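# Place white bench rod in salt-spray cabinet rail notches

## Task

Pick up the white rod resting on the bench and set it across the salt-spray cabinet's chamber, perpendicular to the rails and next to the two rods already there, so that each end sits in a notch of the rails. The fog collector must stay upright. Finish with the rod released.

## Robot and tools

Robot: two arms, left_arm and right_arm, each a 6-joint arm with a parallel two-finger gripper. Bases in the scene frame: left_arm at (-0.002, +0.293, 0) m, right_arm at (+0.037, -0.329, 0) m, both turned almost straight ahead. Scene frame: origin on the table top midway between the arms, +x out over the table, +z up, left_arm on the +y side. The arm names do not match image sides.

Gripper axes: fingers point along the gripper's +z, and they open and close along its y. The reported end_effector_position is the point between the finger pads, roughly 1 cm short of the fingertips. A wrist camera mount sits near the gripper body and can collide with things.

Command row (used by execute_actions and move): one flat list of 14 numbers, each in [-1, 1], always covering both arms even if one stays still. Order: left dx, dy, dz, rx, ry, rz, opening, then right dx, dy, dz, rx, ry, rz, opening. dx..rz are an offset, not a pose: a displacement of that gripper expressed in the gripper's own axes, counted from its measured pose at the start of the action (for a call's first action, the last pose a result showed). Scale: 1.0 equals 0.6 m for translation and 180 degrees for rotation; rx, ry, rz form a single rotation vector. Opening is absolute: +1 fully open (0.094 m), -1 closed. Optionally 12 more numbers from 0 to 1 may follow: stiffness multipliers for each joint, left's 6 then right's 6, in Joint positions order; they persist until changed.

execute_actions(actions): a list of actions. Each action is a table of up to 15 rows, one row per 1/30 s step; if fewer rows, the last row is repeated to fill 15 steps. Every row is an offset from the action's starting pose, not from the previous row. An empty list just returns the state and images.

move(target, speed, blocking): target is one 14-number row as above, offsets from the last reported pose. Each gripper travels a straight line toward its target; both arms finish together, within 0.5 to 10 s (cut off at 10 s). speed is m/s, 0.002 to 0.5, default 0.25; turning rate is up to twice that in rad/s. Grippers may lag, wander, or overshoot speed near full arm extension. Openings are sent at the start. No collision avoidance, including between arms. blocking=false returns after 0.5 s while motion continues; then only wait or stop are accepted until a result shows the move has ended. The result adds a move: line giving how it ended (done, off_target, moving, held, fault) and which limits acted (paced = the sent pose was clipped; held = a check blocked some steps, after which motion can jump faster), plus each gripper's distance to its target.

wait(seconds): 0 to 10; lets time pass with each arm holding its last command, ending early if a running move finishes. stop(): brakes a running move; it needs braking distance; fingers keep moving. zoom_image(camera, region): camera is cam_head_left, cam_head_right, cam_left_wrist or cam_right_wrist (all 504x504); region [x0, y0, x1, y1] in pixels from the top-left, at most 504 by 504. read_manual(section): only licence texts, no motion. finished_scene(scene): pass the current scene number once the rod is placed and released; irreversible.

Controller behaviour: each step the commanded pose is clipped to within 70 mm and 16 degrees of the measured pose, so large offsets need several actions; the arm only proceeds to the last clipped pose. Position is prioritised over orientation. Arms usually finish a centimetre or more low; zero offsets let them droop further. To keep an arm in place, send the correction back to its desired pose in the first call of a reply, then zeros, raising the aim if it still sags. Elbows cannot fully straighten. Joint ranges (rad): waist -2.618 to 3.054, shoulder 0 to 3.142, elbow 0 to 3.142, wrist pitch and wrist yaw -1.571 to 1.571, wrist roll -2.094 to 2.094.

Results: state line left_arm: ... | right_arm: ... gives position (m) and quat_wxyz in the scene frame; printed positions may be off, more at long reach. Hand target lines show where each gripper is being driven. grip_measured is the finger opening on the command scale (last Joint positions value is metres); each gripper may read about 1 mm off. Joint torques include gravity, friction, offsets and noise. Action results list step positions, with HELD marking held-back steps. A pose unreachable line means the clearance check altered or blocked that arm's command. FAULT lines report arm stops. MOTOR HOT warns from 75 °C; 90 °C stops that arm for 10 s; 100 °C makes the arm go limp and drop.

Gripping: to hold, command an opening about 0.03 below grip_measured; less margin grips more gently. Pad force tops out near 50 to 62 N, lower on thin parts, with a brief spike at first contact.

Avoid: knocking anything off the table, toppling the fog collector, dropping or slamming the rod, hard pushes, and arms striking each other. Faster moves and targets placed deeper past contact press harder. The rod may be briefly tugged or objects nudged by disturbances. The robot keeps running while you compose replies, holding the last command. Smooth, quick, low-effort motion is preferred.

Each tool is called after "Call:" by a JSON object that holds its "fn" and its "kwargs", one argument or row to a line.

## Session

Call:
{"fn": "execute_actions", "kwargs": {
  "actions": []
}}

Scene clock: 0.00 s.
left_arm: end_effector_position=(+0.3787, +0.3687, +0.1443) grip_measured=+1.000 end_effector_quat_wxyz=(+0.231, -0.121, +0.945, -0.198) | right_arm: end_effector_position=(+0.4888, -0.5233, +0.1130) grip_measured=+1.000 end_effector_quat_wxyz=(+0.268, +0.202, +0.899, +0.282)
Joint positions: left_arm=[ 0.346  1.673  1.33  -0.862  0.509  0.069  0.094] | right_arm=[-0.669  2.148  1.765 -0.872 -0.747 -0.09   0.094]
Joint velocities: left_arm=[-0.012 -0.002 -0.002  0.022  0.037 -0.037  0.   ] | right_arm=[-0.002 -0.012 -0.012  0.022  0.007 -0.051  0.   ]
Joint torques (N m, as the arm reports them, + toward a larger angle): no reading
Motor temperatures (°C, as the motors report them): left_arm=[26 29 28 29 26 27] | right_arm=[27 27 29 28 26 29]
Hand target (left_arm): +0.380, +0.368, +0.148; +0.236, -0.117, +0.944, -0.201
Hand target (right_arm): +0.490, -0.523, +0.118; +0.273, +0.198, +0.898, +0.284
Joint stiffness scale: left_arm=[1. 1. 1. 1. 1. 1.] | right_arm=[1. 1. 1. 1. 1. 1.]

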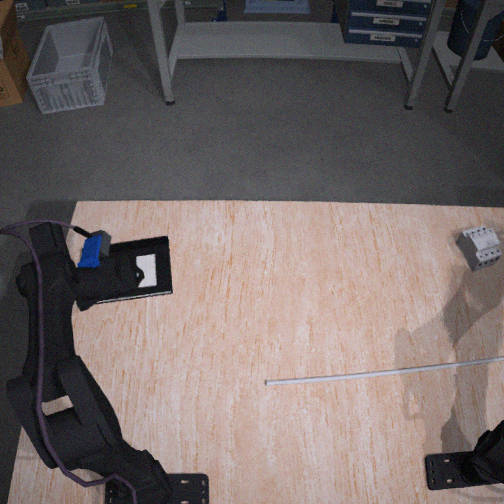

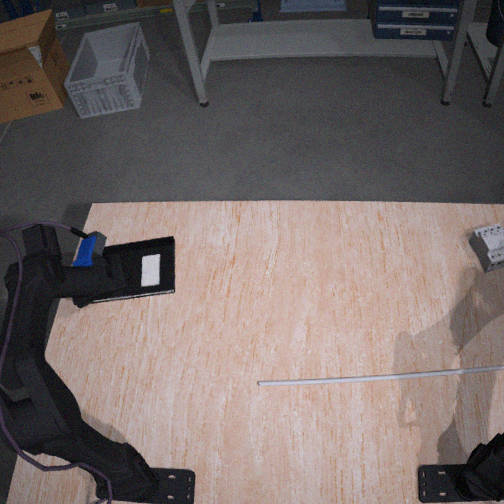

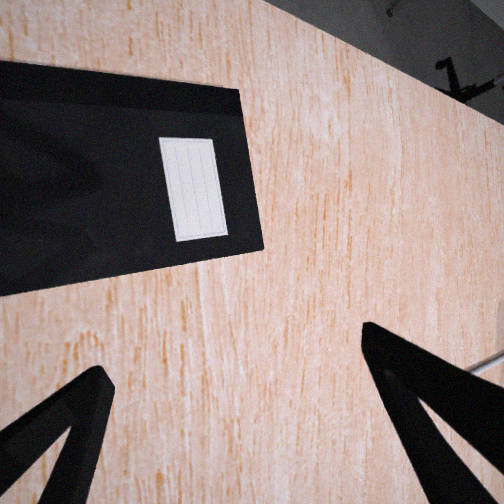

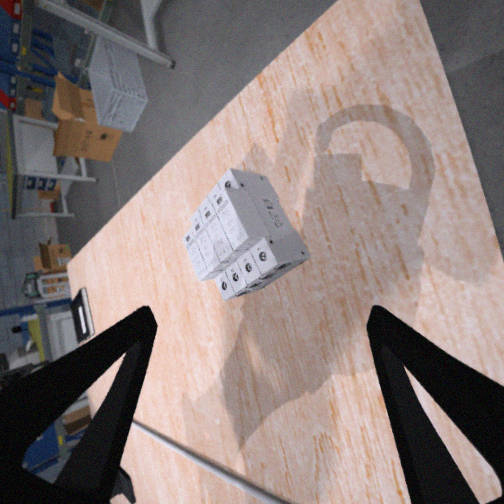

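Call:
{"fn": "move", "kwargs": {
  "target": [0.170,0.106,-0.559,-0.398,-0.2565,-0.2537,1, 0.269,0.089,-0.630,0.4186,-0.2856,0.1668,1],
  "speed": 0.3
}}

Scene clock: 5.83 s.
left_arm: end_effector_position=(+0.1259, +0.4919, +0.3421) grip_measured=+1.000 end_effector_quat_wxyz=(+0.348, -0.606, +0.628, +0.344) | right_arm: end_effector_position=(+0.1542, -0.5549, +0.3396) grip_measured=+1.000 end_effector_quat_wxyz=(+0.351, +0.612, +0.617, -0.348)
Joint positions: left_arm=[ 0.28   1.061  1.439 -1.407 -0.917 -0.909  0.094] | right_arm=[-0.578  1.01   1.36  -1.181  0.807  0.669  0.094]
Joint velocities: left_arm=[-0.012  0.002 -0.002 -0.051  0.007 -0.037  0.   ] | right_arm=[ 0.002  0.002 -0.007  0.037 -0.022  0.022  0.   ]
Joint torques (N m, as the arm reports them, + toward a larger angle): left_arm=[ 0.92  0.01  6.61  0.8  -0.63 -0.1 ] | right_arm=[ 0.43 -1.49  7.21  1.2   0.45  0.04]
Motor temperatures (°C, as the motors report them): left_arm=[26 30 29 29 26 27] | right_arm=[27 29 30 29 26 29]
Hand target (left_arm): +0.120, +0.495, +0.349; -0.345, +0.610, -0.617, -0.358
Hand target (right_arm): +0.146, -0.551, +0.347; +0.353, +0.613, +0.611, -0.354
Off the commanded pose (left_arm): 0.013 m, 2 deg.
Off the commanded pose (right_arm): 0.012 m, 1 deg.
Joint stiffness scale: left_arm=[1. 1. 1. 1. 1. 1.] | right_arm=[1. 1. 1. 1. 1. 1.]
move: off_target (left_arm, right_arm)

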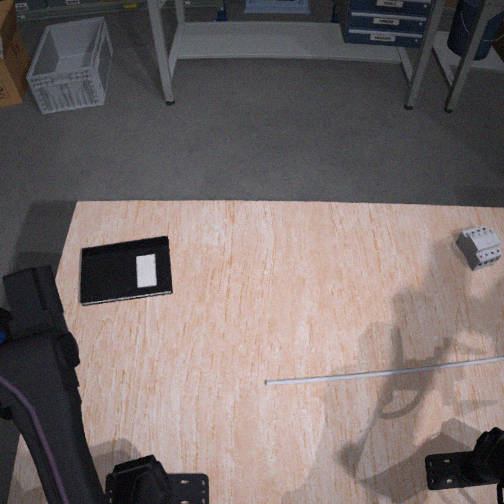

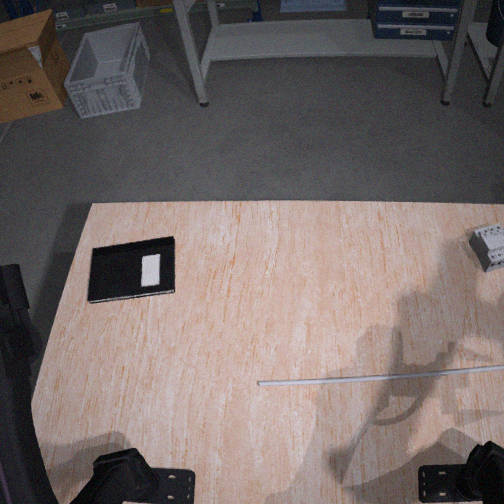

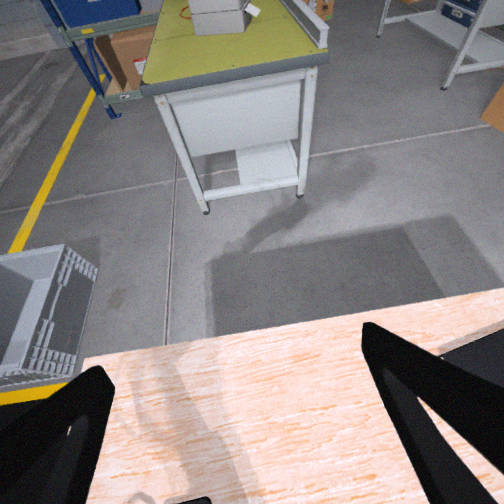

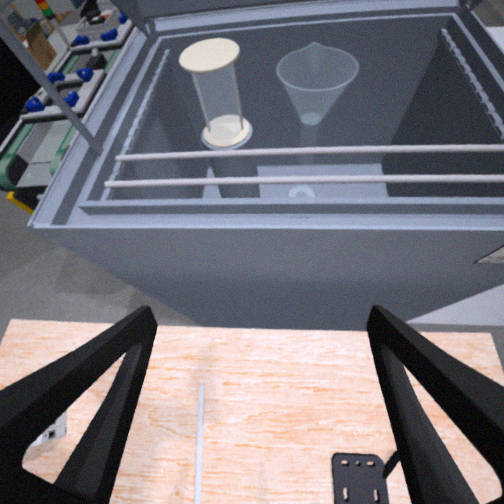

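Call:
{"fn": "zoom_image", "kwargs": {
  "camera": "cam_right_wrist",
  "region": [0, 0, 504, 260]
}}

Region (0, 0, 504, 260) of cam_right_wrist's 504x504 image, scaled by 1.000; it fills the top 260 rows of this view, and the rest is white.

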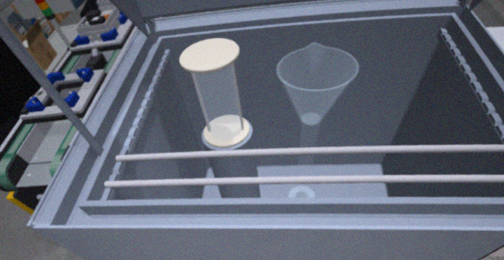

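Call:
{"fn": "move", "kwargs": {
  "target": [0,0,0,0,0,0,1, -0.17,-0.173,0.027,0,0.111,0,1],
  "speed": 0.2
}}

Scene clock: 8.77 s.
left_arm: end_effector_position=(+0.1264, +0.4915, +0.3414) grip_measured=+1.000 end_effector_quat_wxyz=(+0.347, -0.606, +0.629, +0.342) | right_arm: end_effector_position=(+0.0481, -0.6268, +0.4133) grip_measured=+1.000 end_effector_quat_wxyz=(+0.272, +0.657, +0.654, -0.258)
Joint positions: left_arm=[ 0.28   1.061  1.439 -1.408 -0.911 -0.911  0.094] | right_arm=[-1.544  1.448  2.202 -1.557  0.01   0.039  0.094]
Joint velocities: left_arm=[-0.002  0.007 -0.002 -0.037  0.066 -0.022  0.   ] | right_arm=[-0.007 -0.007  0.002 -0.007 -0.051 -0.022  0.   ]
Joint torques (N m, as the arm reports them, + toward a larger angle): left_arm=[-0.04 -1.24  4.94  1.04 -0.42  0.02] | right_arm=[-0.76 -2.48  5.71  1.4  -0.11 -0.03]
Motor temperatures (°C, as the motors report them): left_arm=[26 29 30 29 26 27] | right_arm=[27 29 31 30 26 29]
Hand target (left_arm): +0.126, +0.492, +0.342; -0.348, +0.606, -0.628, -0.344
Hand target (right_arm): +0.047, -0.623, +0.414; +0.269, +0.657, +0.657, -0.253
Off the commanded pose (left_arm): 0.001 m, 0 deg.
Off the commanded pose (right_arm): 0.008 m, 5 deg.
Joint stiffness scale: left_arm=[1. 1. 1. 1. 1. 1.] | right_arm=[1. 1. 1. 1. 1. 1.]
joint sent to its limit (right arm) — the command would take joint 4 (wrist pitch) past its lower limit, so that joint was sent only as far as its limit.
move: off_target (right_arm)

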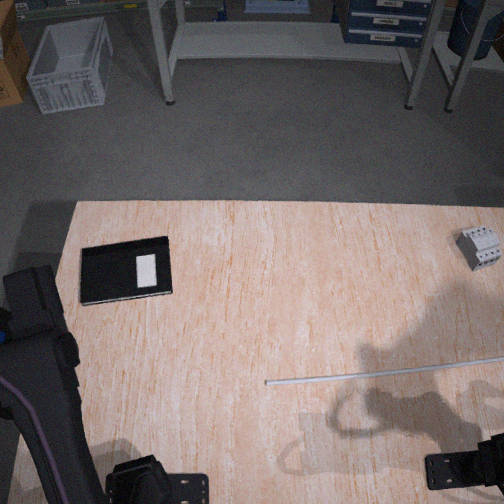

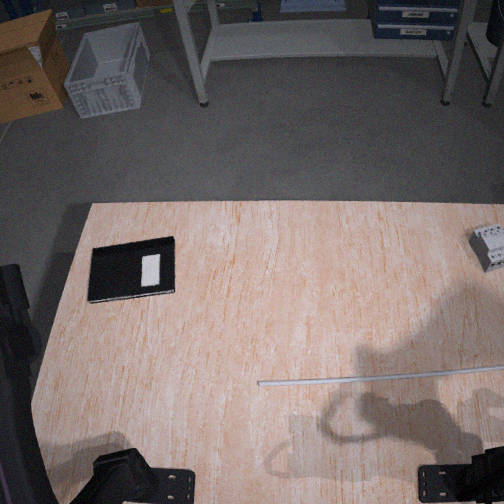

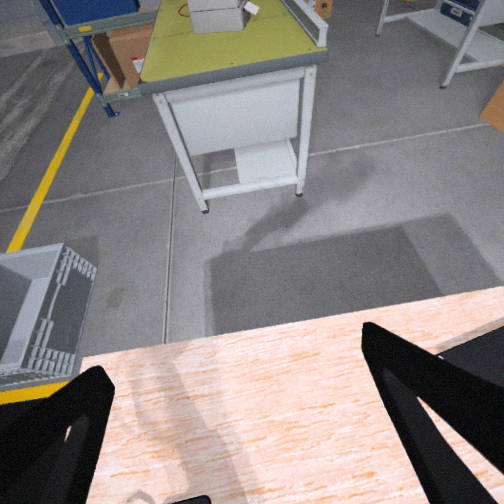

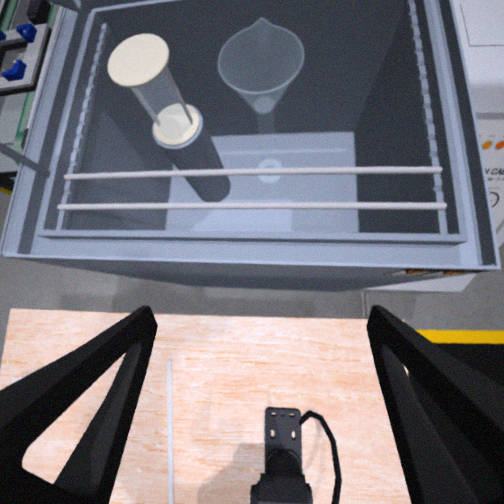

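Call:
{"fn": "zoom_image", "kwargs": {
  "camera": "cam_right_wrist",
  "region": [0, 80, 200, 280]
}}

Call:
{"fn": "zoom_image", "kwargs": {
  "camera": "cam_right_wrist",
  "region": [340, 80, 504, 280]
}}

Region (0, 80, 200, 280) of cam_right_wrist's 504x504 image, scaled by 2.520, with more detail than that image has.

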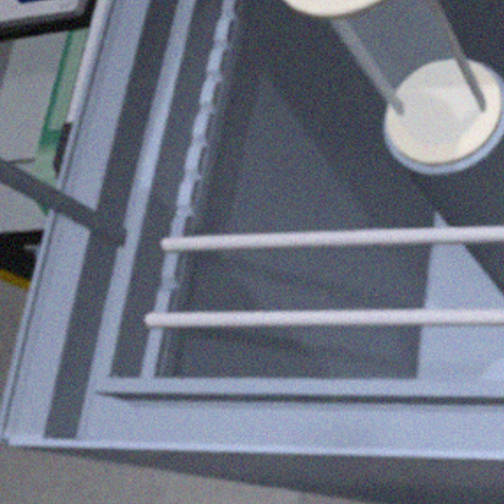

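Region (340, 80, 504, 280) of cam_right_wrist's 504x504 image, scaled by 2.520, with more detail than that image has; it fills the left 413 columns of this view, and the rest is white.

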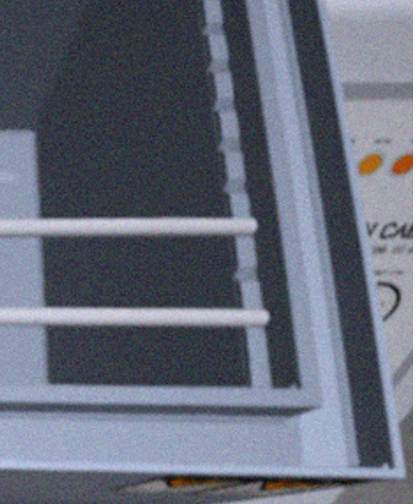

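Call:
{"fn": "move", "kwargs": {
  "target": [0.087,-0.29,-0.414,0.452,-0.076,0.1925,1, 0.825,0.329,-0.109,-0.007,0.2447,-0.0347,0.2],
  "speed": 0.4
}}

Scene clock: 20.17 s.
left_arm: end_effector_position=(+0.2870, +0.2508, +0.4351) grip_measured=+1.000 end_effector_quat_wxyz=(+0.621, +0.004, +0.784, +0.006) | right_arm: end_effector_position=(+0.2502, -0.2329, +0.1181) grip_measured=+0.203 end_effector_quat_wxyz=(+0.012, +0.664, +0.747, -0.021)
Joint positions: left_arm=[-0.437  0.93   1.391 -0.707 -0.358 -0.074  0.094] | right_arm=[ 0.438  1.454  1.156 -1.301  0.039  1.904  0.057]
Joint velocities: left_arm=[-0.017  0.007  0.012  0.051  0.037  0.081  0.   ] | right_arm=[ 0.002 -0.002 -0.002 -0.037 -0.051  0.037  0.   ]
Joint torques (N m, as the arm reports them, + toward a larger angle): left_arm=[0.89 1.19 4.24 1.92 0.07 0.07] | right_arm=[ 0.74 -4.24  4.99  0.5  -0.03  0.06]
Motor temperatures (°C, as the motors report them): left_arm=[26 29 30 31 26 27] | right_arm=[27 28 31 31 26 29]
Hand target (left_arm): +0.295, +0.249, +0.426; +0.612, +0.009, +0.790, +0.010
Hand target (right_arm): +0.249, -0.231, +0.115; +0.011, +0.664, +0.748, -0.021
Off the commanded pose (left_arm): 0.012 m, 2 deg.
Off the commanded pose (right_arm): 0.009 m, 3 deg.
Joint stiffness scale: left_arm=[1. 1. 1. 1. 1. 1.] | right_arm=[1. 1. 1. 1. 1. 1.]
move: off_target (left_arm, right_arm); limits=paced

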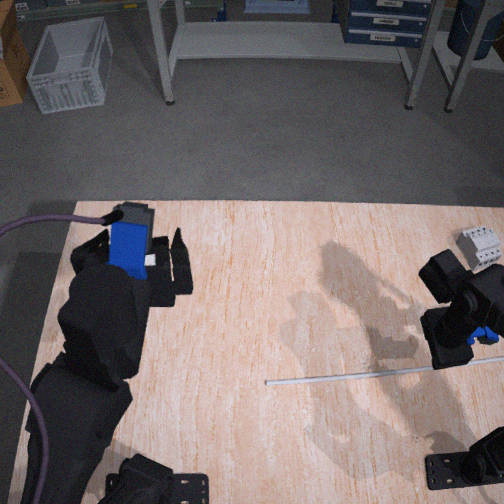

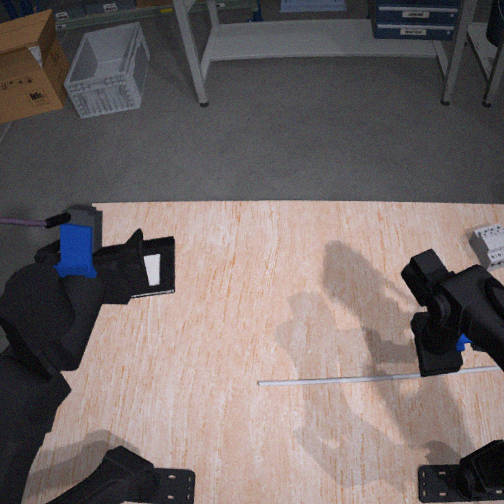

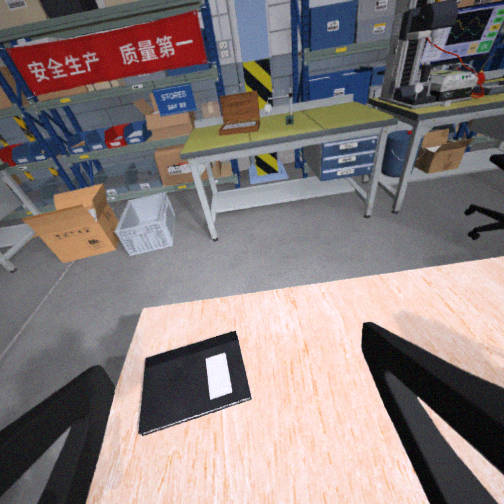

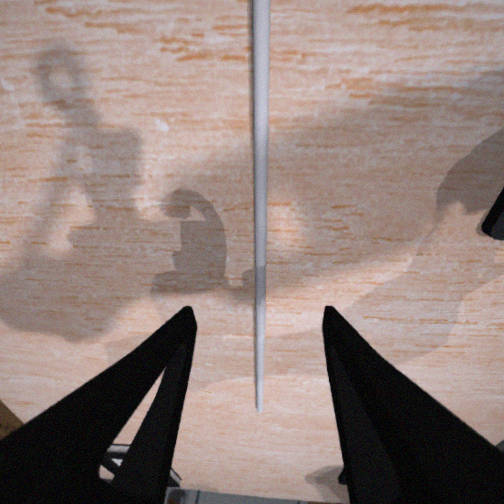

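Call:
{"fn": "move", "kwargs": {
  "target": [0.057,-0.418,-0.358,0.487,0,0.1125,1, 0.013,0,0.15,0,0.015,0,0.2],
  "speed": 0.4
}}

Scene clock: 23.83 s.
left_arm: end_effector_position=(+0.0783, +0.0017, +0.4393) grip_measured=+1.000 end_effector_quat_wxyz=(+0.438, +0.550, +0.568, -0.428) | right_arm: end_effector_position=(+0.2503, -0.2260, +0.0326) grip_measured=+0.203 end_effector_quat_wxyz=(-0.002, +0.664, +0.748, -0.000)
Joint positions: left_arm=[-1.084  1.012  1.469 -0.75   0.513  0.143  0.094] | right_arm=[ 0.433  1.52   0.867 -0.92  -0.004  1.897  0.057]
Joint velocities: left_arm=[ 0.007  0.007 -0.007 -0.081 -0.007  0.051  0.   ] | right_arm=[ 0.002  0.012 -0.012 -0.081  0.037  0.081  0.001]
Joint torques (N m, as the arm reports them, + toward a larger angle): left_arm=[-0.99 -0.37  7.07  1.87  0.25  0.06] | right_arm=[-0.72 -4.04  4.56  0.56 -0.08 -0.01]
Motor temperatures (°C, as the motors report them): left_arm=[26 29 30 32 26 27] | right_arm=[27 29 31 30 26 29]
Hand target (left_arm): +0.073, +0.000, +0.451; +0.444, +0.556, +0.551, -0.436
Hand target (right_arm): +0.249, -0.228, +0.028; -0.005, +0.665, +0.747, -0.005
Off the commanded pose (left_arm): 0.012 m, 2 deg.
Off the commanded pose (right_arm): 0.006 m, 1 deg.
Joint stiffness scale: left_arm=[1. 1. 1. 1. 1. 1.] | right_arm=[1. 1. 1. 1. 1. 1.]
move: off_target (left_arm)

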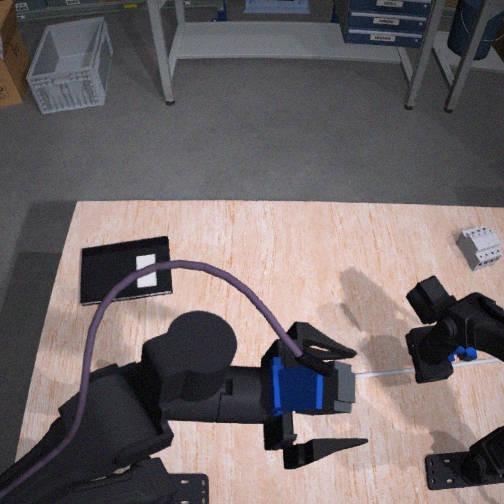

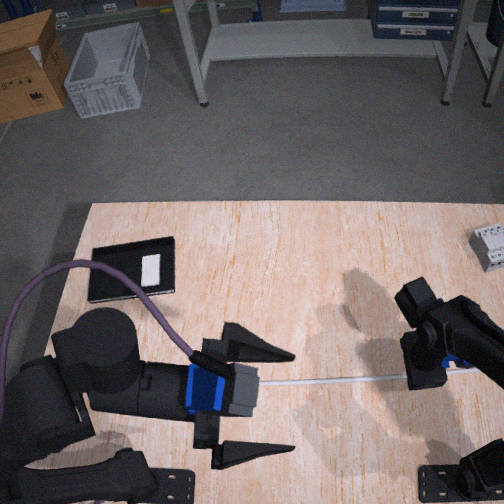

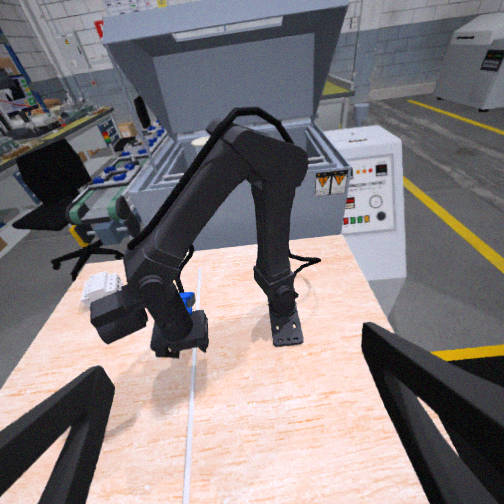

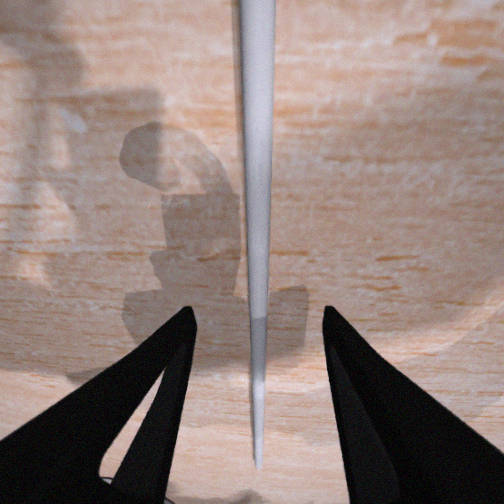

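Call:
{"fn": "move", "kwargs": {
  "target": [0,0,0,0,0,0,1, 0,0,0.04,0,0,0,0.2],
  "speed": 0.05
}}

Scene clock: 25.00 s.
left_arm: end_effector_position=(+0.0782, +0.0017, +0.4393) grip_measured=+1.000 end_effector_quat_wxyz=(+0.438, +0.551, +0.568, -0.428) | right_arm: end_effector_position=(+0.2523, -0.2251, +0.0131) grip_measured=+0.203 end_effector_quat_wxyz=(-0.000, +0.664, +0.748, +0.004)
Joint positions: left_arm=[-1.084  1.012  1.469 -0.75   0.514  0.143  0.094] | right_arm=[ 0.433  1.557  0.816 -0.823 -0.004  1.897  0.057]
Joint velocities: left_arm=[-0.002 -0.002 -0.002  0.051 -0.022 -0.007  0.   ] | right_arm=[-0.017  0.022 -0.012  0.022 -0.007 -0.007 -0.   ]
Joint torques (N m, as the arm reports them, + toward a larger angle): left_arm=[-0.04 -1.22  5.3   1.78  0.12  0.01] | right_arm=[ 0.12 -4.26  4.41  0.57 -0.03  0.03]
Motor temperatures (°C, as the motors report them): left_arm=[26 29 30 32 26 27] | right_arm=[27 29 31 30 26 29]
Hand target (left_arm): +0.078, +0.002, +0.439; +0.438, +0.550, +0.568, -0.428
Hand target (right_arm): +0.250, -0.226, +0.009; -0.002, +0.664, +0.748, -0.000
Off the commanded pose (left_arm): 0.000 m, 0 deg.
Off the commanded pose (right_arm): 0.005 m, 1 deg.
Joint stiffness scale: left_arm=[1. 1. 1. 1. 1. 1.] | right_arm=[1. 1. 1. 1. 1. 1.]
move: done

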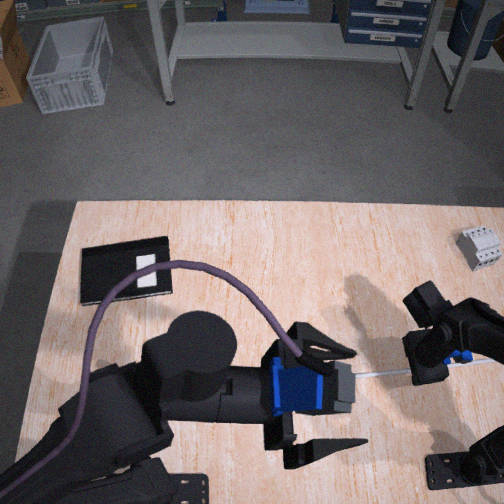

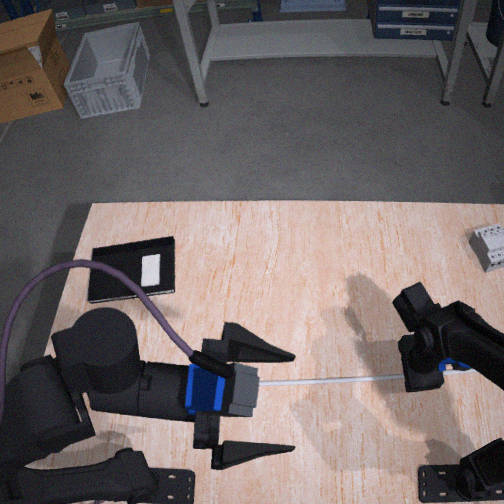

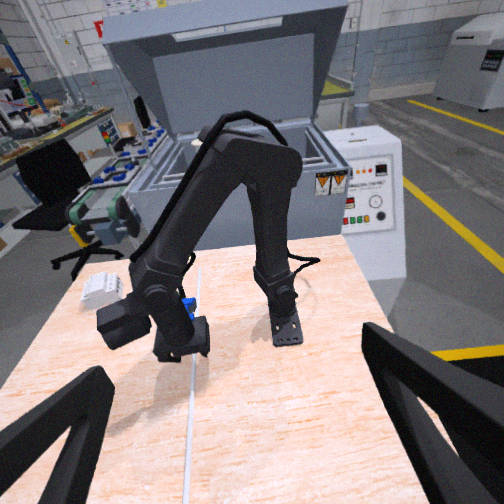

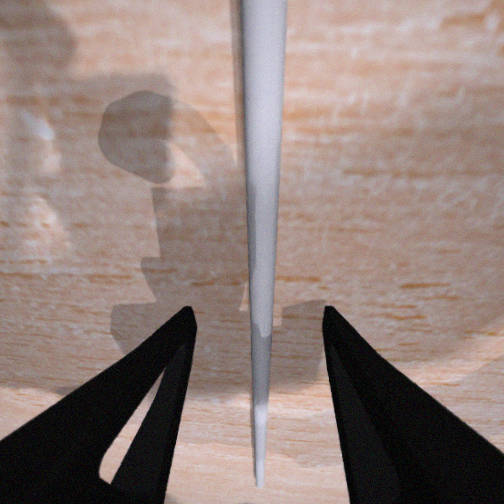

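Call:
{"fn": "execute_actions", "kwargs": {
  "actions": [
    [[0,0,0,0,0,0,1, 0,0,0.012,0,0,0,0.2],[0,0,0,0,0,0,1, 0,0,0.012,0,0,0,0.2],[0,0,0,0,0,0,1, 0,0,0.012,0,0,0,0.2],[0,0,0,0,0,0,1, 0,0,0.012,0,0,0,0.2],[0,0,0,0,0,0,1, 0,0,0.012,0,0,0,0.2],[0,0,0,0,0,0,1, 0,0,0.012,0,0,0,0.2],[0,0,0,0,0,0,1, 0,0,0.012,0,0,0,0.0],[0,0,0,0,0,0,1, 0,0,0.012,0,0,0,-0.2],[0,0,0,0,0,0,1, 0,0,0.012,0,0,0,-0.4],[0,0,0,0,0,0,1, 0,0,0.012,0,0,0,-0.55],[0,0,0,0,0,0,1, 0,0,0.012,0,0,0,-0.65],[0,0,0,0,0,0,1, 0,0,0.012,0,0,0,-0.7],[0,0,0,0,0,0,1, 0,0,0.012,0,0,0,-0.74]],
    [[0,0,0,0,0,0,1, 0,0,0.004,0,0,0,-0.77],[0,0,0,0,0,0,1, 0,0,0.004,0,0,0,-0.79],[0,0,0,0,0,0,1, 0,0,0.004,0,0,0,-0.81],[0,0,0,0,0,0,1, 0,0,0.004,0,0,0,-0.83],[0,0,0,0,0,0,1, 0,0,0.004,0,0,0,-0.85]]
  ]
}}

Scene clock: 26.63 s.
left_arm: end_effector_position=(+0.0782, +0.0017, +0.4393) grip_measured=+1.000 end_effector_quat_wxyz=(+0.438, +0.551, +0.568, -0.428) | right_arm: end_effector_position=(+0.2558, -0.2232, +0.0120) grip_measured=-0.831 end_effector_quat_wxyz=(+0.003, +0.664, +0.747, +0.012)
Joint positions: left_arm=[-1.084  1.012  1.469 -0.75   0.514  0.143  0.094] | right_arm=[ 0.433  1.557  0.811 -0.799 -0.005  1.898  0.008]
Joint velocities: left_arm=[ 0.002 -0.027 -0.007 -0.007  0.037 -0.007  0.   ] | right_arm=[-0.012 -0.002 -0.012  0.022 -0.081 -0.051  0.001]
Joint torques (N m, as the arm reports them, + toward a larger angle): left_arm=[-0.05 -1.2   5.31  1.78  0.12  0.01] | right_arm=[-0.02 -4.63  4.8   0.6  -0.04 -0.01]
Motor temperatures (°C, as the motors report them): left_arm=[26 29 30 32 26 27] | right_arm=[27 29 31 30 26 29]
Hand target (left_arm): +0.078, +0.002, +0.439; +0.438, +0.551, +0.568, -0.428
Hand target (right_arm): +0.256, -0.223, +0.010; +0.003, +0.664, +0.748, +0.012
Off the commanded pose (left_arm): 0.000 m, 0 deg.
Off the commanded pose (right_arm): 0.002 m, 0 deg.
Joint stiffness scale: left_arm=[1. 1. 1. 1. 1. 1.] | right_arm=[1. 1. 1. 1. 1. 1.]
Step readings (end_effector_position; steps 1 to 15: 1st action; 16 to 30: 2nd action):
0: left_arm (+0.0782, +0.0017, +0.4393) | right_arm (+0.2526, -0.2249, +0.0131)
1: left_arm (+0.0782, +0.0017, +0.4393) | right_arm (+0.2528, -0.2248, +0.0129)
2: left_arm (+0.0782, +0.0017, +0.4393) | right_arm (+0.2534, -0.2245, +0.0127)
4: left_arm (+0.0782, +0.0017, +0.4393) | right_arm (+0.2539, -0.2243, +0.0122)
8: left_arm (+0.0782, +0.0017, +0.4393) | right_arm (+0.2546, -0.2240, +0.0119)
15: left_arm (+0.0782, +0.0017, +0.4393) | right_arm (+0.2557, -0.2234, +0.0120)
16: left_arm (+0.0782, +0.0017, +0.4393) | right_arm (+0.2557, -0.2233, +0.0120)
17: left_arm (+0.0782, +0.0017, +0.4393) | right_arm (+0.2558, -0.2233, +0.0120)
19: left_arm (+0.0782, +0.0017, +0.4393) | right_arm (+0.2558, -0.2233, +0.0120)
23: left_arm (+0.0782, +0.0017, +0.4393) | right_arm (+0.2558, -0.2232, +0.0120)
30: end_effector_position above

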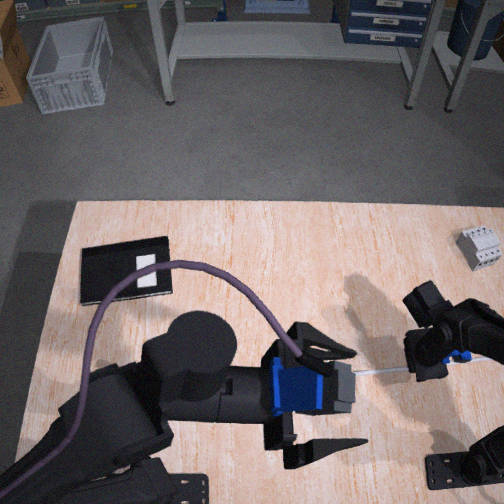

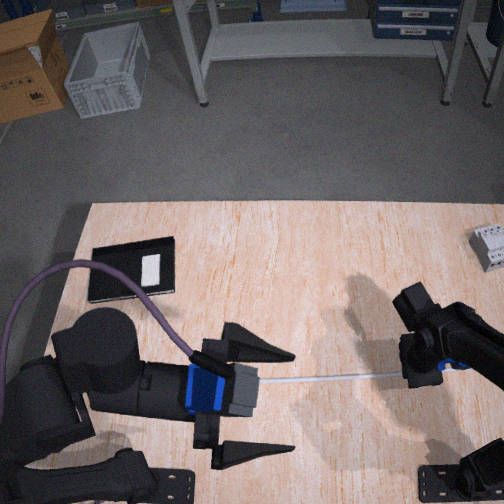

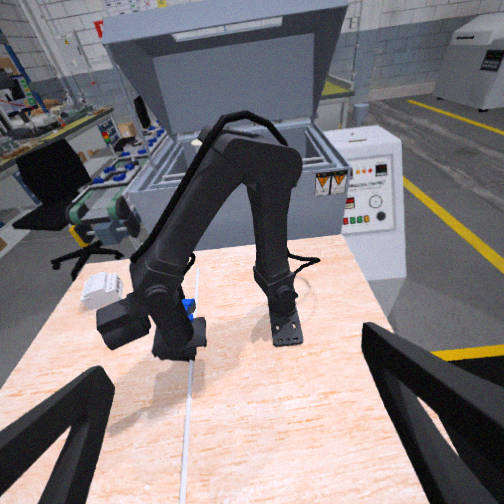

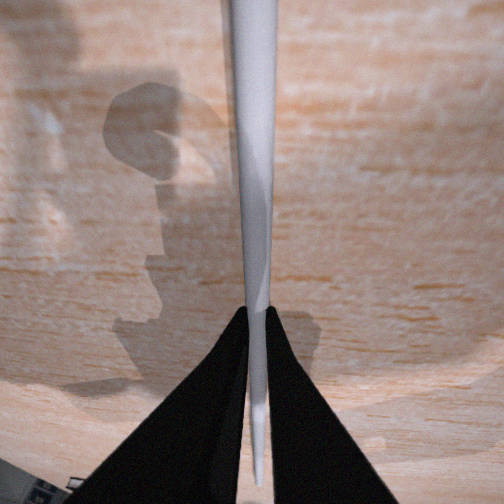

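Call:
{"fn": "move", "kwargs": {
  "target": [0,0,0,0,0,0,1, 0,0.1,-0.36,-0.167,0,0,-0.87],
  "speed": 0.2
}}

Scene clock: 29.83 s.
left_arm: end_effector_position=(+0.0782, +0.0017, +0.4393) grip_measured=+1.000 end_effector_quat_wxyz=(+0.438, +0.551, +0.568, -0.428) | right_arm: end_effector_position=(+0.3126, -0.2203, +0.2193) grip_measured=-0.835 end_effector_quat_wxyz=(+0.166, +0.648, +0.715, +0.202)
Joint positions: left_arm=[-1.084  1.012  1.469 -0.75   0.514  0.143  0.094] | right_arm=[ 0.458  1.232  1.261 -1.092  0.16   1.9    0.008]
Joint velocities: left_arm=[-0.002  0.002  0.012  0.051  0.007 -0.022  0.   ] | right_arm=[-0.007 -0.007 -0.017 -0.051 -0.022 -0.022 -0.   ]
Joint torques (N m, as the arm reports them, + toward a larger angle): left_arm=[-0.04 -1.22  5.3   1.77  0.12  0.  ] | right_arm=[ 0.74 -4.25  8.01  1.13  0.23 -0.05]
Motor temperatures (°C, as the motors report them): left_arm=[26 29 30 33 26 27] | right_arm=[27 29 31 30 26 29]
Hand target (left_arm): +0.078, +0.002, +0.439; +0.438, +0.551, +0.568, -0.428
Hand target (right_arm): +0.310, -0.222, +0.228; +0.175, +0.643, +0.717, +0.206
Off the commanded pose (left_arm): 0.000 m, 0 deg.
Off the commanded pose (right_arm): 0.010 m, 1 deg.
Joint stiffness scale: left_arm=[1. 1. 1. 1. 1. 1.] | right_arm=[1. 1. 1. 1. 1. 1.]
move: done

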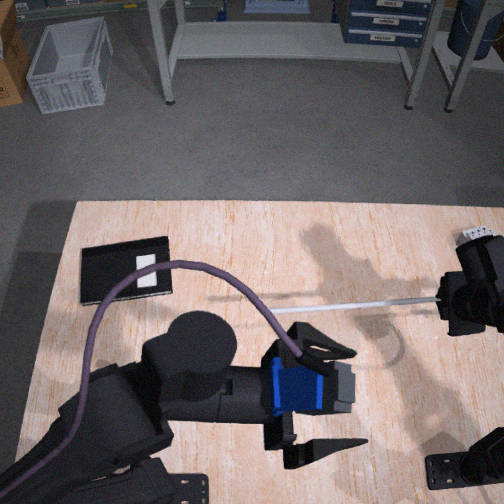

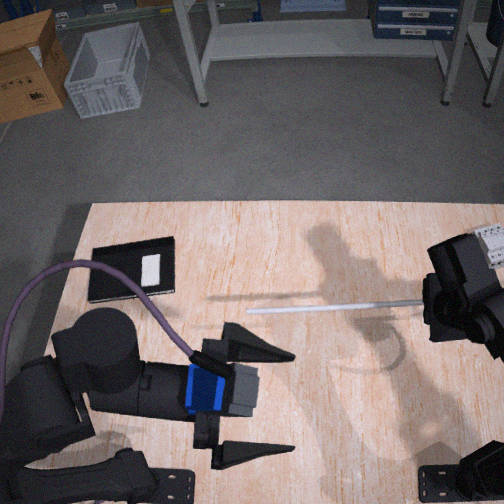

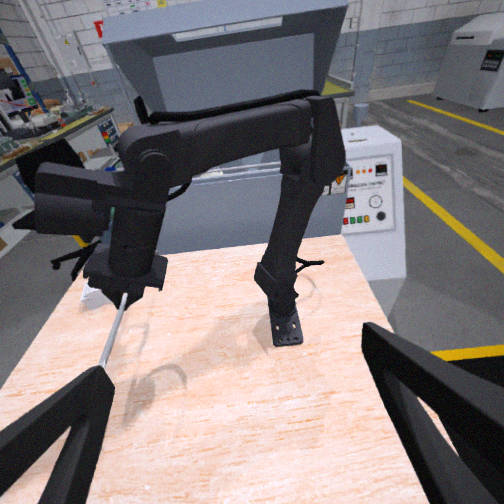

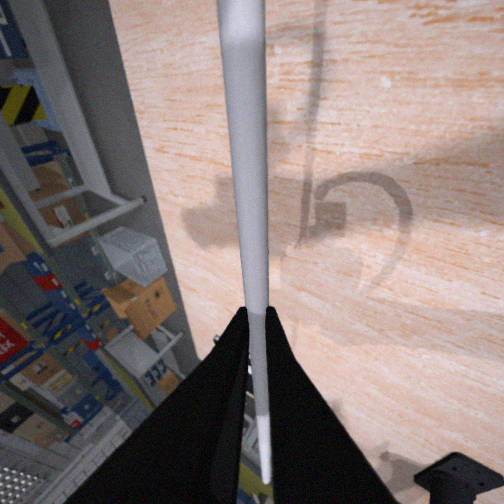

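Call:
{"fn": "move", "kwargs": {
  "target": [0,0,0,0,0,0,1, -0.403,-0.0265,-0.19,-0.0065,-0.1344,0.2299,-0.87],
  "speed": 0.3
}}

Scene clock: 32.57 s.
left_arm: end_effector_position=(+0.0782, +0.0017, +0.4393) grip_measured=+1.000 end_effector_quat_wxyz=(+0.438, +0.551, +0.568, -0.428) | right_arm: end_effector_position=(+0.2687, -0.4716, +0.2945) grip_measured=-0.836 end_effector_quat_wxyz=(+0.222, +0.886, +0.388, +0.121)
Joint positions: left_arm=[-1.084  1.012  1.469 -0.75   0.514  0.143  0.094] | right_arm=[-0.518  1.27   1.621 -1.415  0.075  1.791  0.008]
Joint velocities: left_arm=[ 0.002 -0.012 -0.007  0.051 -0.007  0.037  0.   ] | right_arm=[-0.002  0.012  0.007 -0.066 -0.007  0.081  0.   ]
Joint torques (N m, as the arm reports them, + toward a larger angle): left_arm=[-0.04 -1.22  5.31  1.77  0.12  0.01] | right_arm=[-0.64 -2.08  7.46  1.12  0.   -0.03]
Motor temperatures (°C, as the motors report them): left_arm=[26 29 30 33 26 27] | right_arm=[27 29 31 30 26 29]
Hand target (left_arm): +0.078, +0.002, +0.439; +0.438, +0.551, +0.568, -0.428
Hand target (right_arm): +0.267, -0.472, +0.298; +0.221, +0.886, +0.390, +0.119
Off the commanded pose (left_arm): 0.000 m, 0 deg.
Off the commanded pose (right_arm): 0.009 m, 1 deg.
Joint stiffness scale: left_arm=[1. 1. 1. 1. 1. 1.] | right_arm=[1. 1. 1. 1. 1. 1.]
move: done

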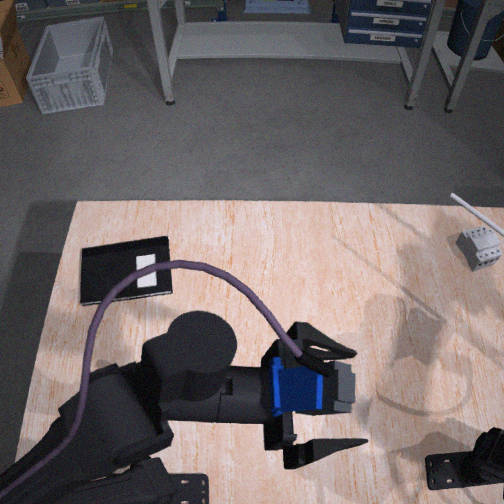

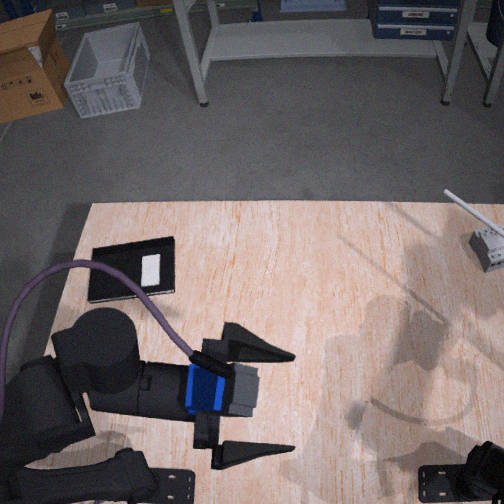

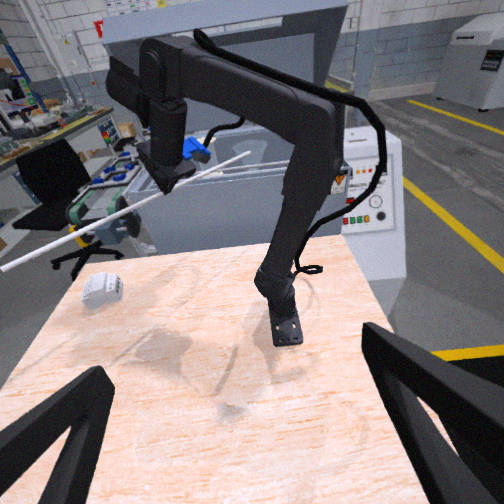

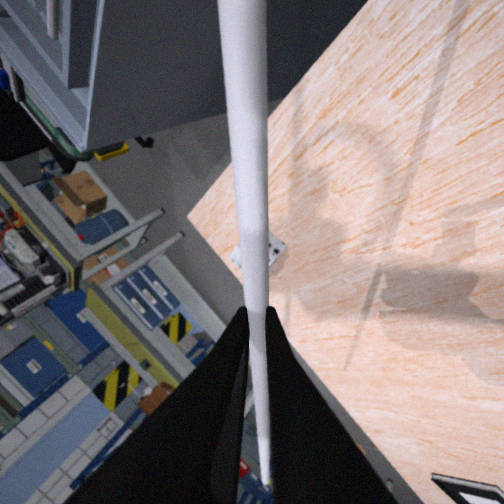

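Call:
{"fn": "move", "kwargs": {
  "target": [0,0,0,0,0,0,1, -0.5275,0.0497,-0.0263,-0.0098,-0.1425,0.2252,-0.87],
  "speed": 0.3
}}

Scene clock: 35.47 s.
left_arm: end_effector_position=(+0.0782, +0.0017, +0.4393) grip_measured=+1.000 end_effector_quat_wxyz=(+0.438, +0.551, +0.568, -0.428) | right_arm: end_effector_position=(+0.0727, -0.7208, +0.2965) grip_measured=-0.836 end_effector_quat_wxyz=(+0.243, +0.970, +0.003, +0.013)
Joint positions: left_arm=[-1.084  1.012  1.469 -0.75   0.514  0.143  0.094] | right_arm=[-1.487  1.737  2.069 -1.411  0.019  1.657  0.008]
Joint velocities: left_arm=[ 0.002 -0.012  0.012  0.037 -0.007 -0.022  0.   ] | right_arm=[ 0.002  0.002  0.007 -0.007  0.037 -0.037 -0.001]
Joint torques (N m, as the arm reports them, + toward a larger angle): left_arm=[-0.06 -1.21  5.32  1.77  0.13  0.01] | right_arm=[-0.26 -7.29  7.46  1.16  0.1   0.04]
Motor temperatures (°C, as the motors report them): left_arm=[26 29 31 34 26 27] | right_arm=[27 29 32 30 26 29]
Hand target (left_arm): +0.078, +0.002, +0.439; +0.438, +0.551, +0.568, -0.428
Hand target (right_arm): +0.069, -0.719, +0.303; +0.250, +0.968, -0.002, +0.008
Off the commanded pose (left_arm): 0.000 m, 0 deg.
Off the commanded pose (right_arm): 0.013 m, 2 deg.
Joint stiffness scale: left_arm=[1. 1. 1. 1. 1. 1.] | right_arm=[1. 1. 1. 1. 1. 1.]
move: off_target (right_arm)

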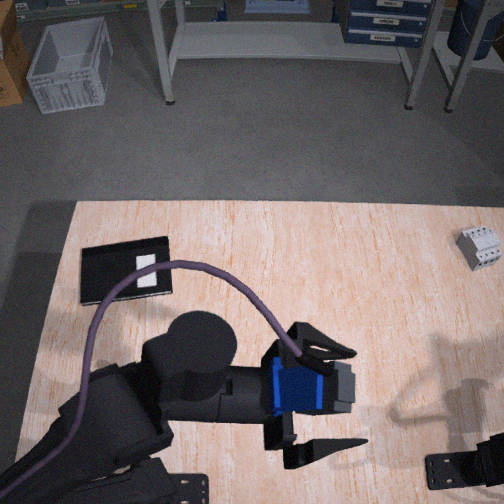

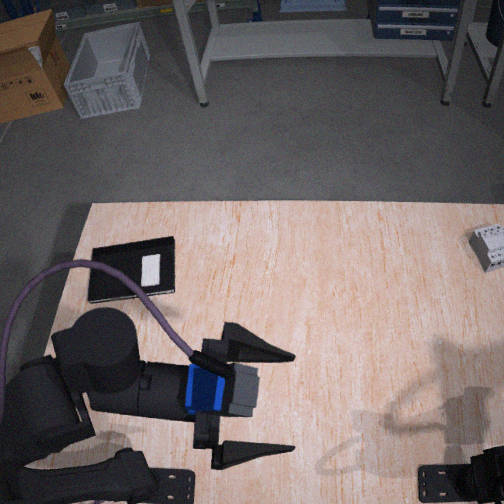

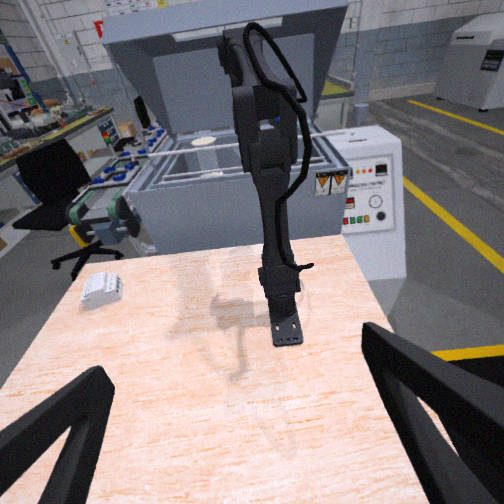

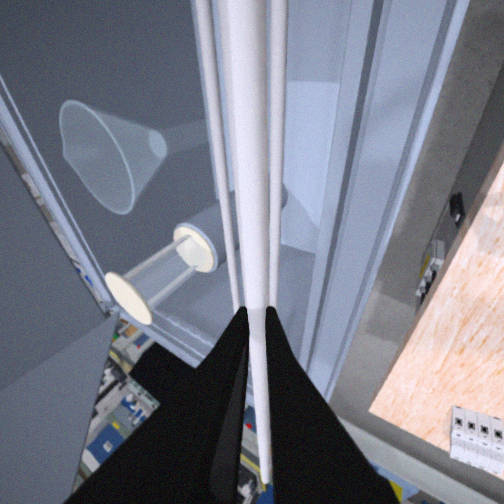

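Call:
{"fn": "zoom_image", "kwargs": {
  "camera": "cam_left_wrist",
  "region": [110, 90, 390, 230]
}}

Region (110, 90, 390, 230) of cam_left_wrist's 504x504 image, scaled by 1.800, with more detail than that image has.

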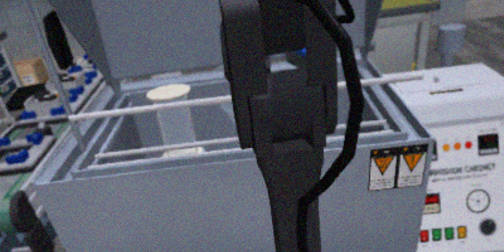

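Call:
{"fn": "move", "kwargs": {
  "target": [-0.157,0.033,0.218,0,0,0,1, 0.047,0.07,0.114,0,0,0,-0.87],
  "speed": 0.15
}}

Call:
{"fn": "zoom_image", "kwargs": {
  "camera": "cam_left_wrist",
  "region": [90, 110, 410, 270]
}}

Scene clock: 39.23 s.
left_arm: end_effector_position=(+0.1090, -0.1465, +0.4983) grip_measured=+1.000 end_effector_quat_wxyz=(+0.442, +0.551, +0.564, -0.427) | right_arm: end_effector_position=(+0.1020, -0.7838, +0.2478) grip_measured=-0.836 end_effector_quat_wxyz=(+0.223, +0.975, +0.003, +0.015)
Joint positions: left_arm=[-1.269  1.648  2.192 -0.804  0.336  0.094  0.094] | right_arm=[-1.429  1.976  2.188 -1.333  0.037  1.709  0.008]
Joint velocities: left_arm=[ 0.007 -0.012 -0.012 -0.066  0.022 -0.037  0.   ] | right_arm=[-0.012 -0.007 -0.007  0.022 -0.007  0.051  0.   ]
Joint torques (N m, as the arm reports them, + toward a larger angle): left_arm=[-0.91 -7.13  6.77  1.63  0.   -0.08] | right_arm=[ 0.53 -9.72  7.8   1.34  0.11  0.06]
Motor temperatures (°C, as the motors report them): left_arm=[26 29 31 34 26 27] | right_arm=[27 29 32 31 26 29]
Hand target (left_arm): +0.106, -0.147, +0.499; +0.438, +0.551, +0.568, -0.428
Hand target (right_arm): +0.103, -0.790, +0.258; +0.244, +0.970, +0.003, +0.012
Off the commanded pose (left_arm): 0.007 m, 1 deg.
Off the commanded pose (right_arm): 0.011 m, 2 deg.
Joint stiffness scale: left_arm=[1. 1. 1. 1. 1. 1.] | right_arm=[1. 1. 1. 1. 1. 1.]
move: off_target (right_arm)

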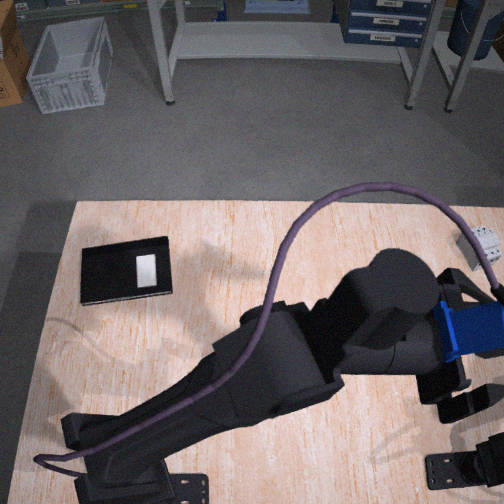

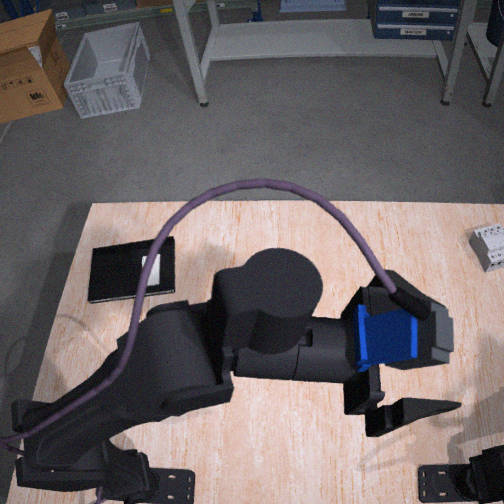

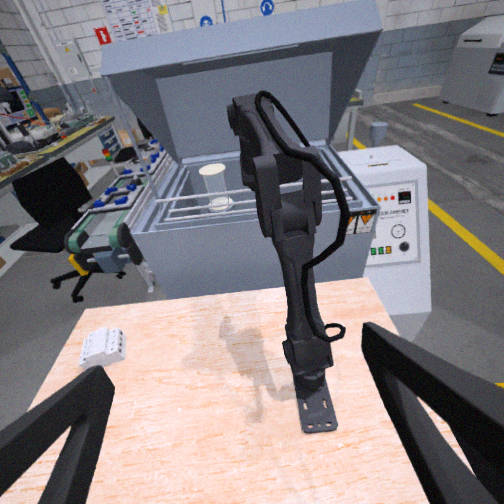

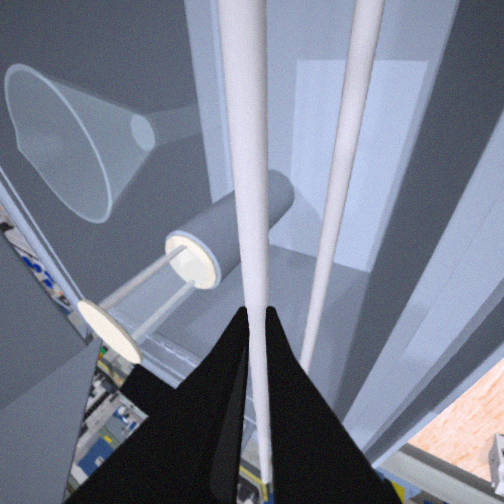

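Region (90, 110, 410, 270) of cam_left_wrist's 504x504 image, scaled by 1.575, with more detail than that image has.

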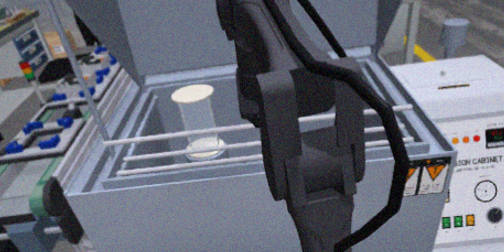

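Call:
{"fn": "zoom_image", "kwargs": {
  "camera": "cam_left_wrist",
  "region": [125, 155, 245, 245]
}}

Call:
{"fn": "zoom_image", "kwargs": {
  "camera": "cam_left_wrist",
  "region": [290, 135, 410, 225]
}}

Region (125, 155, 245, 245) of cam_left_wrist's 504x504 image, scaled by 4.200, with more detail than that image has; it fills the top 378 rows of this view, and the rest is white.

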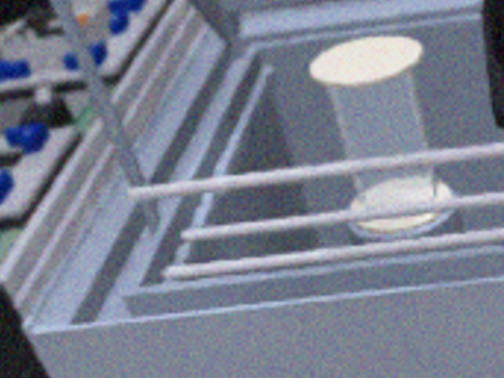

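Region (290, 135, 410, 225) of cam_left_wrist's 504x504 image, scaled by 4.200, with more detail than that image has; it fills the top 378 rows of this view, and the rest is white.

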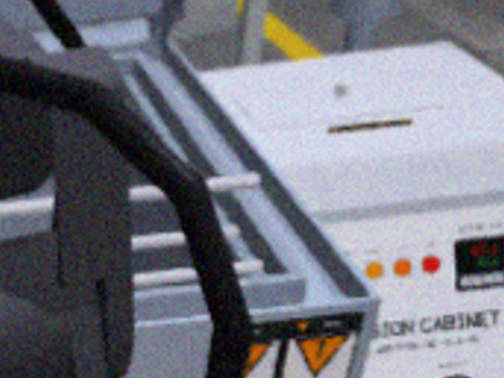

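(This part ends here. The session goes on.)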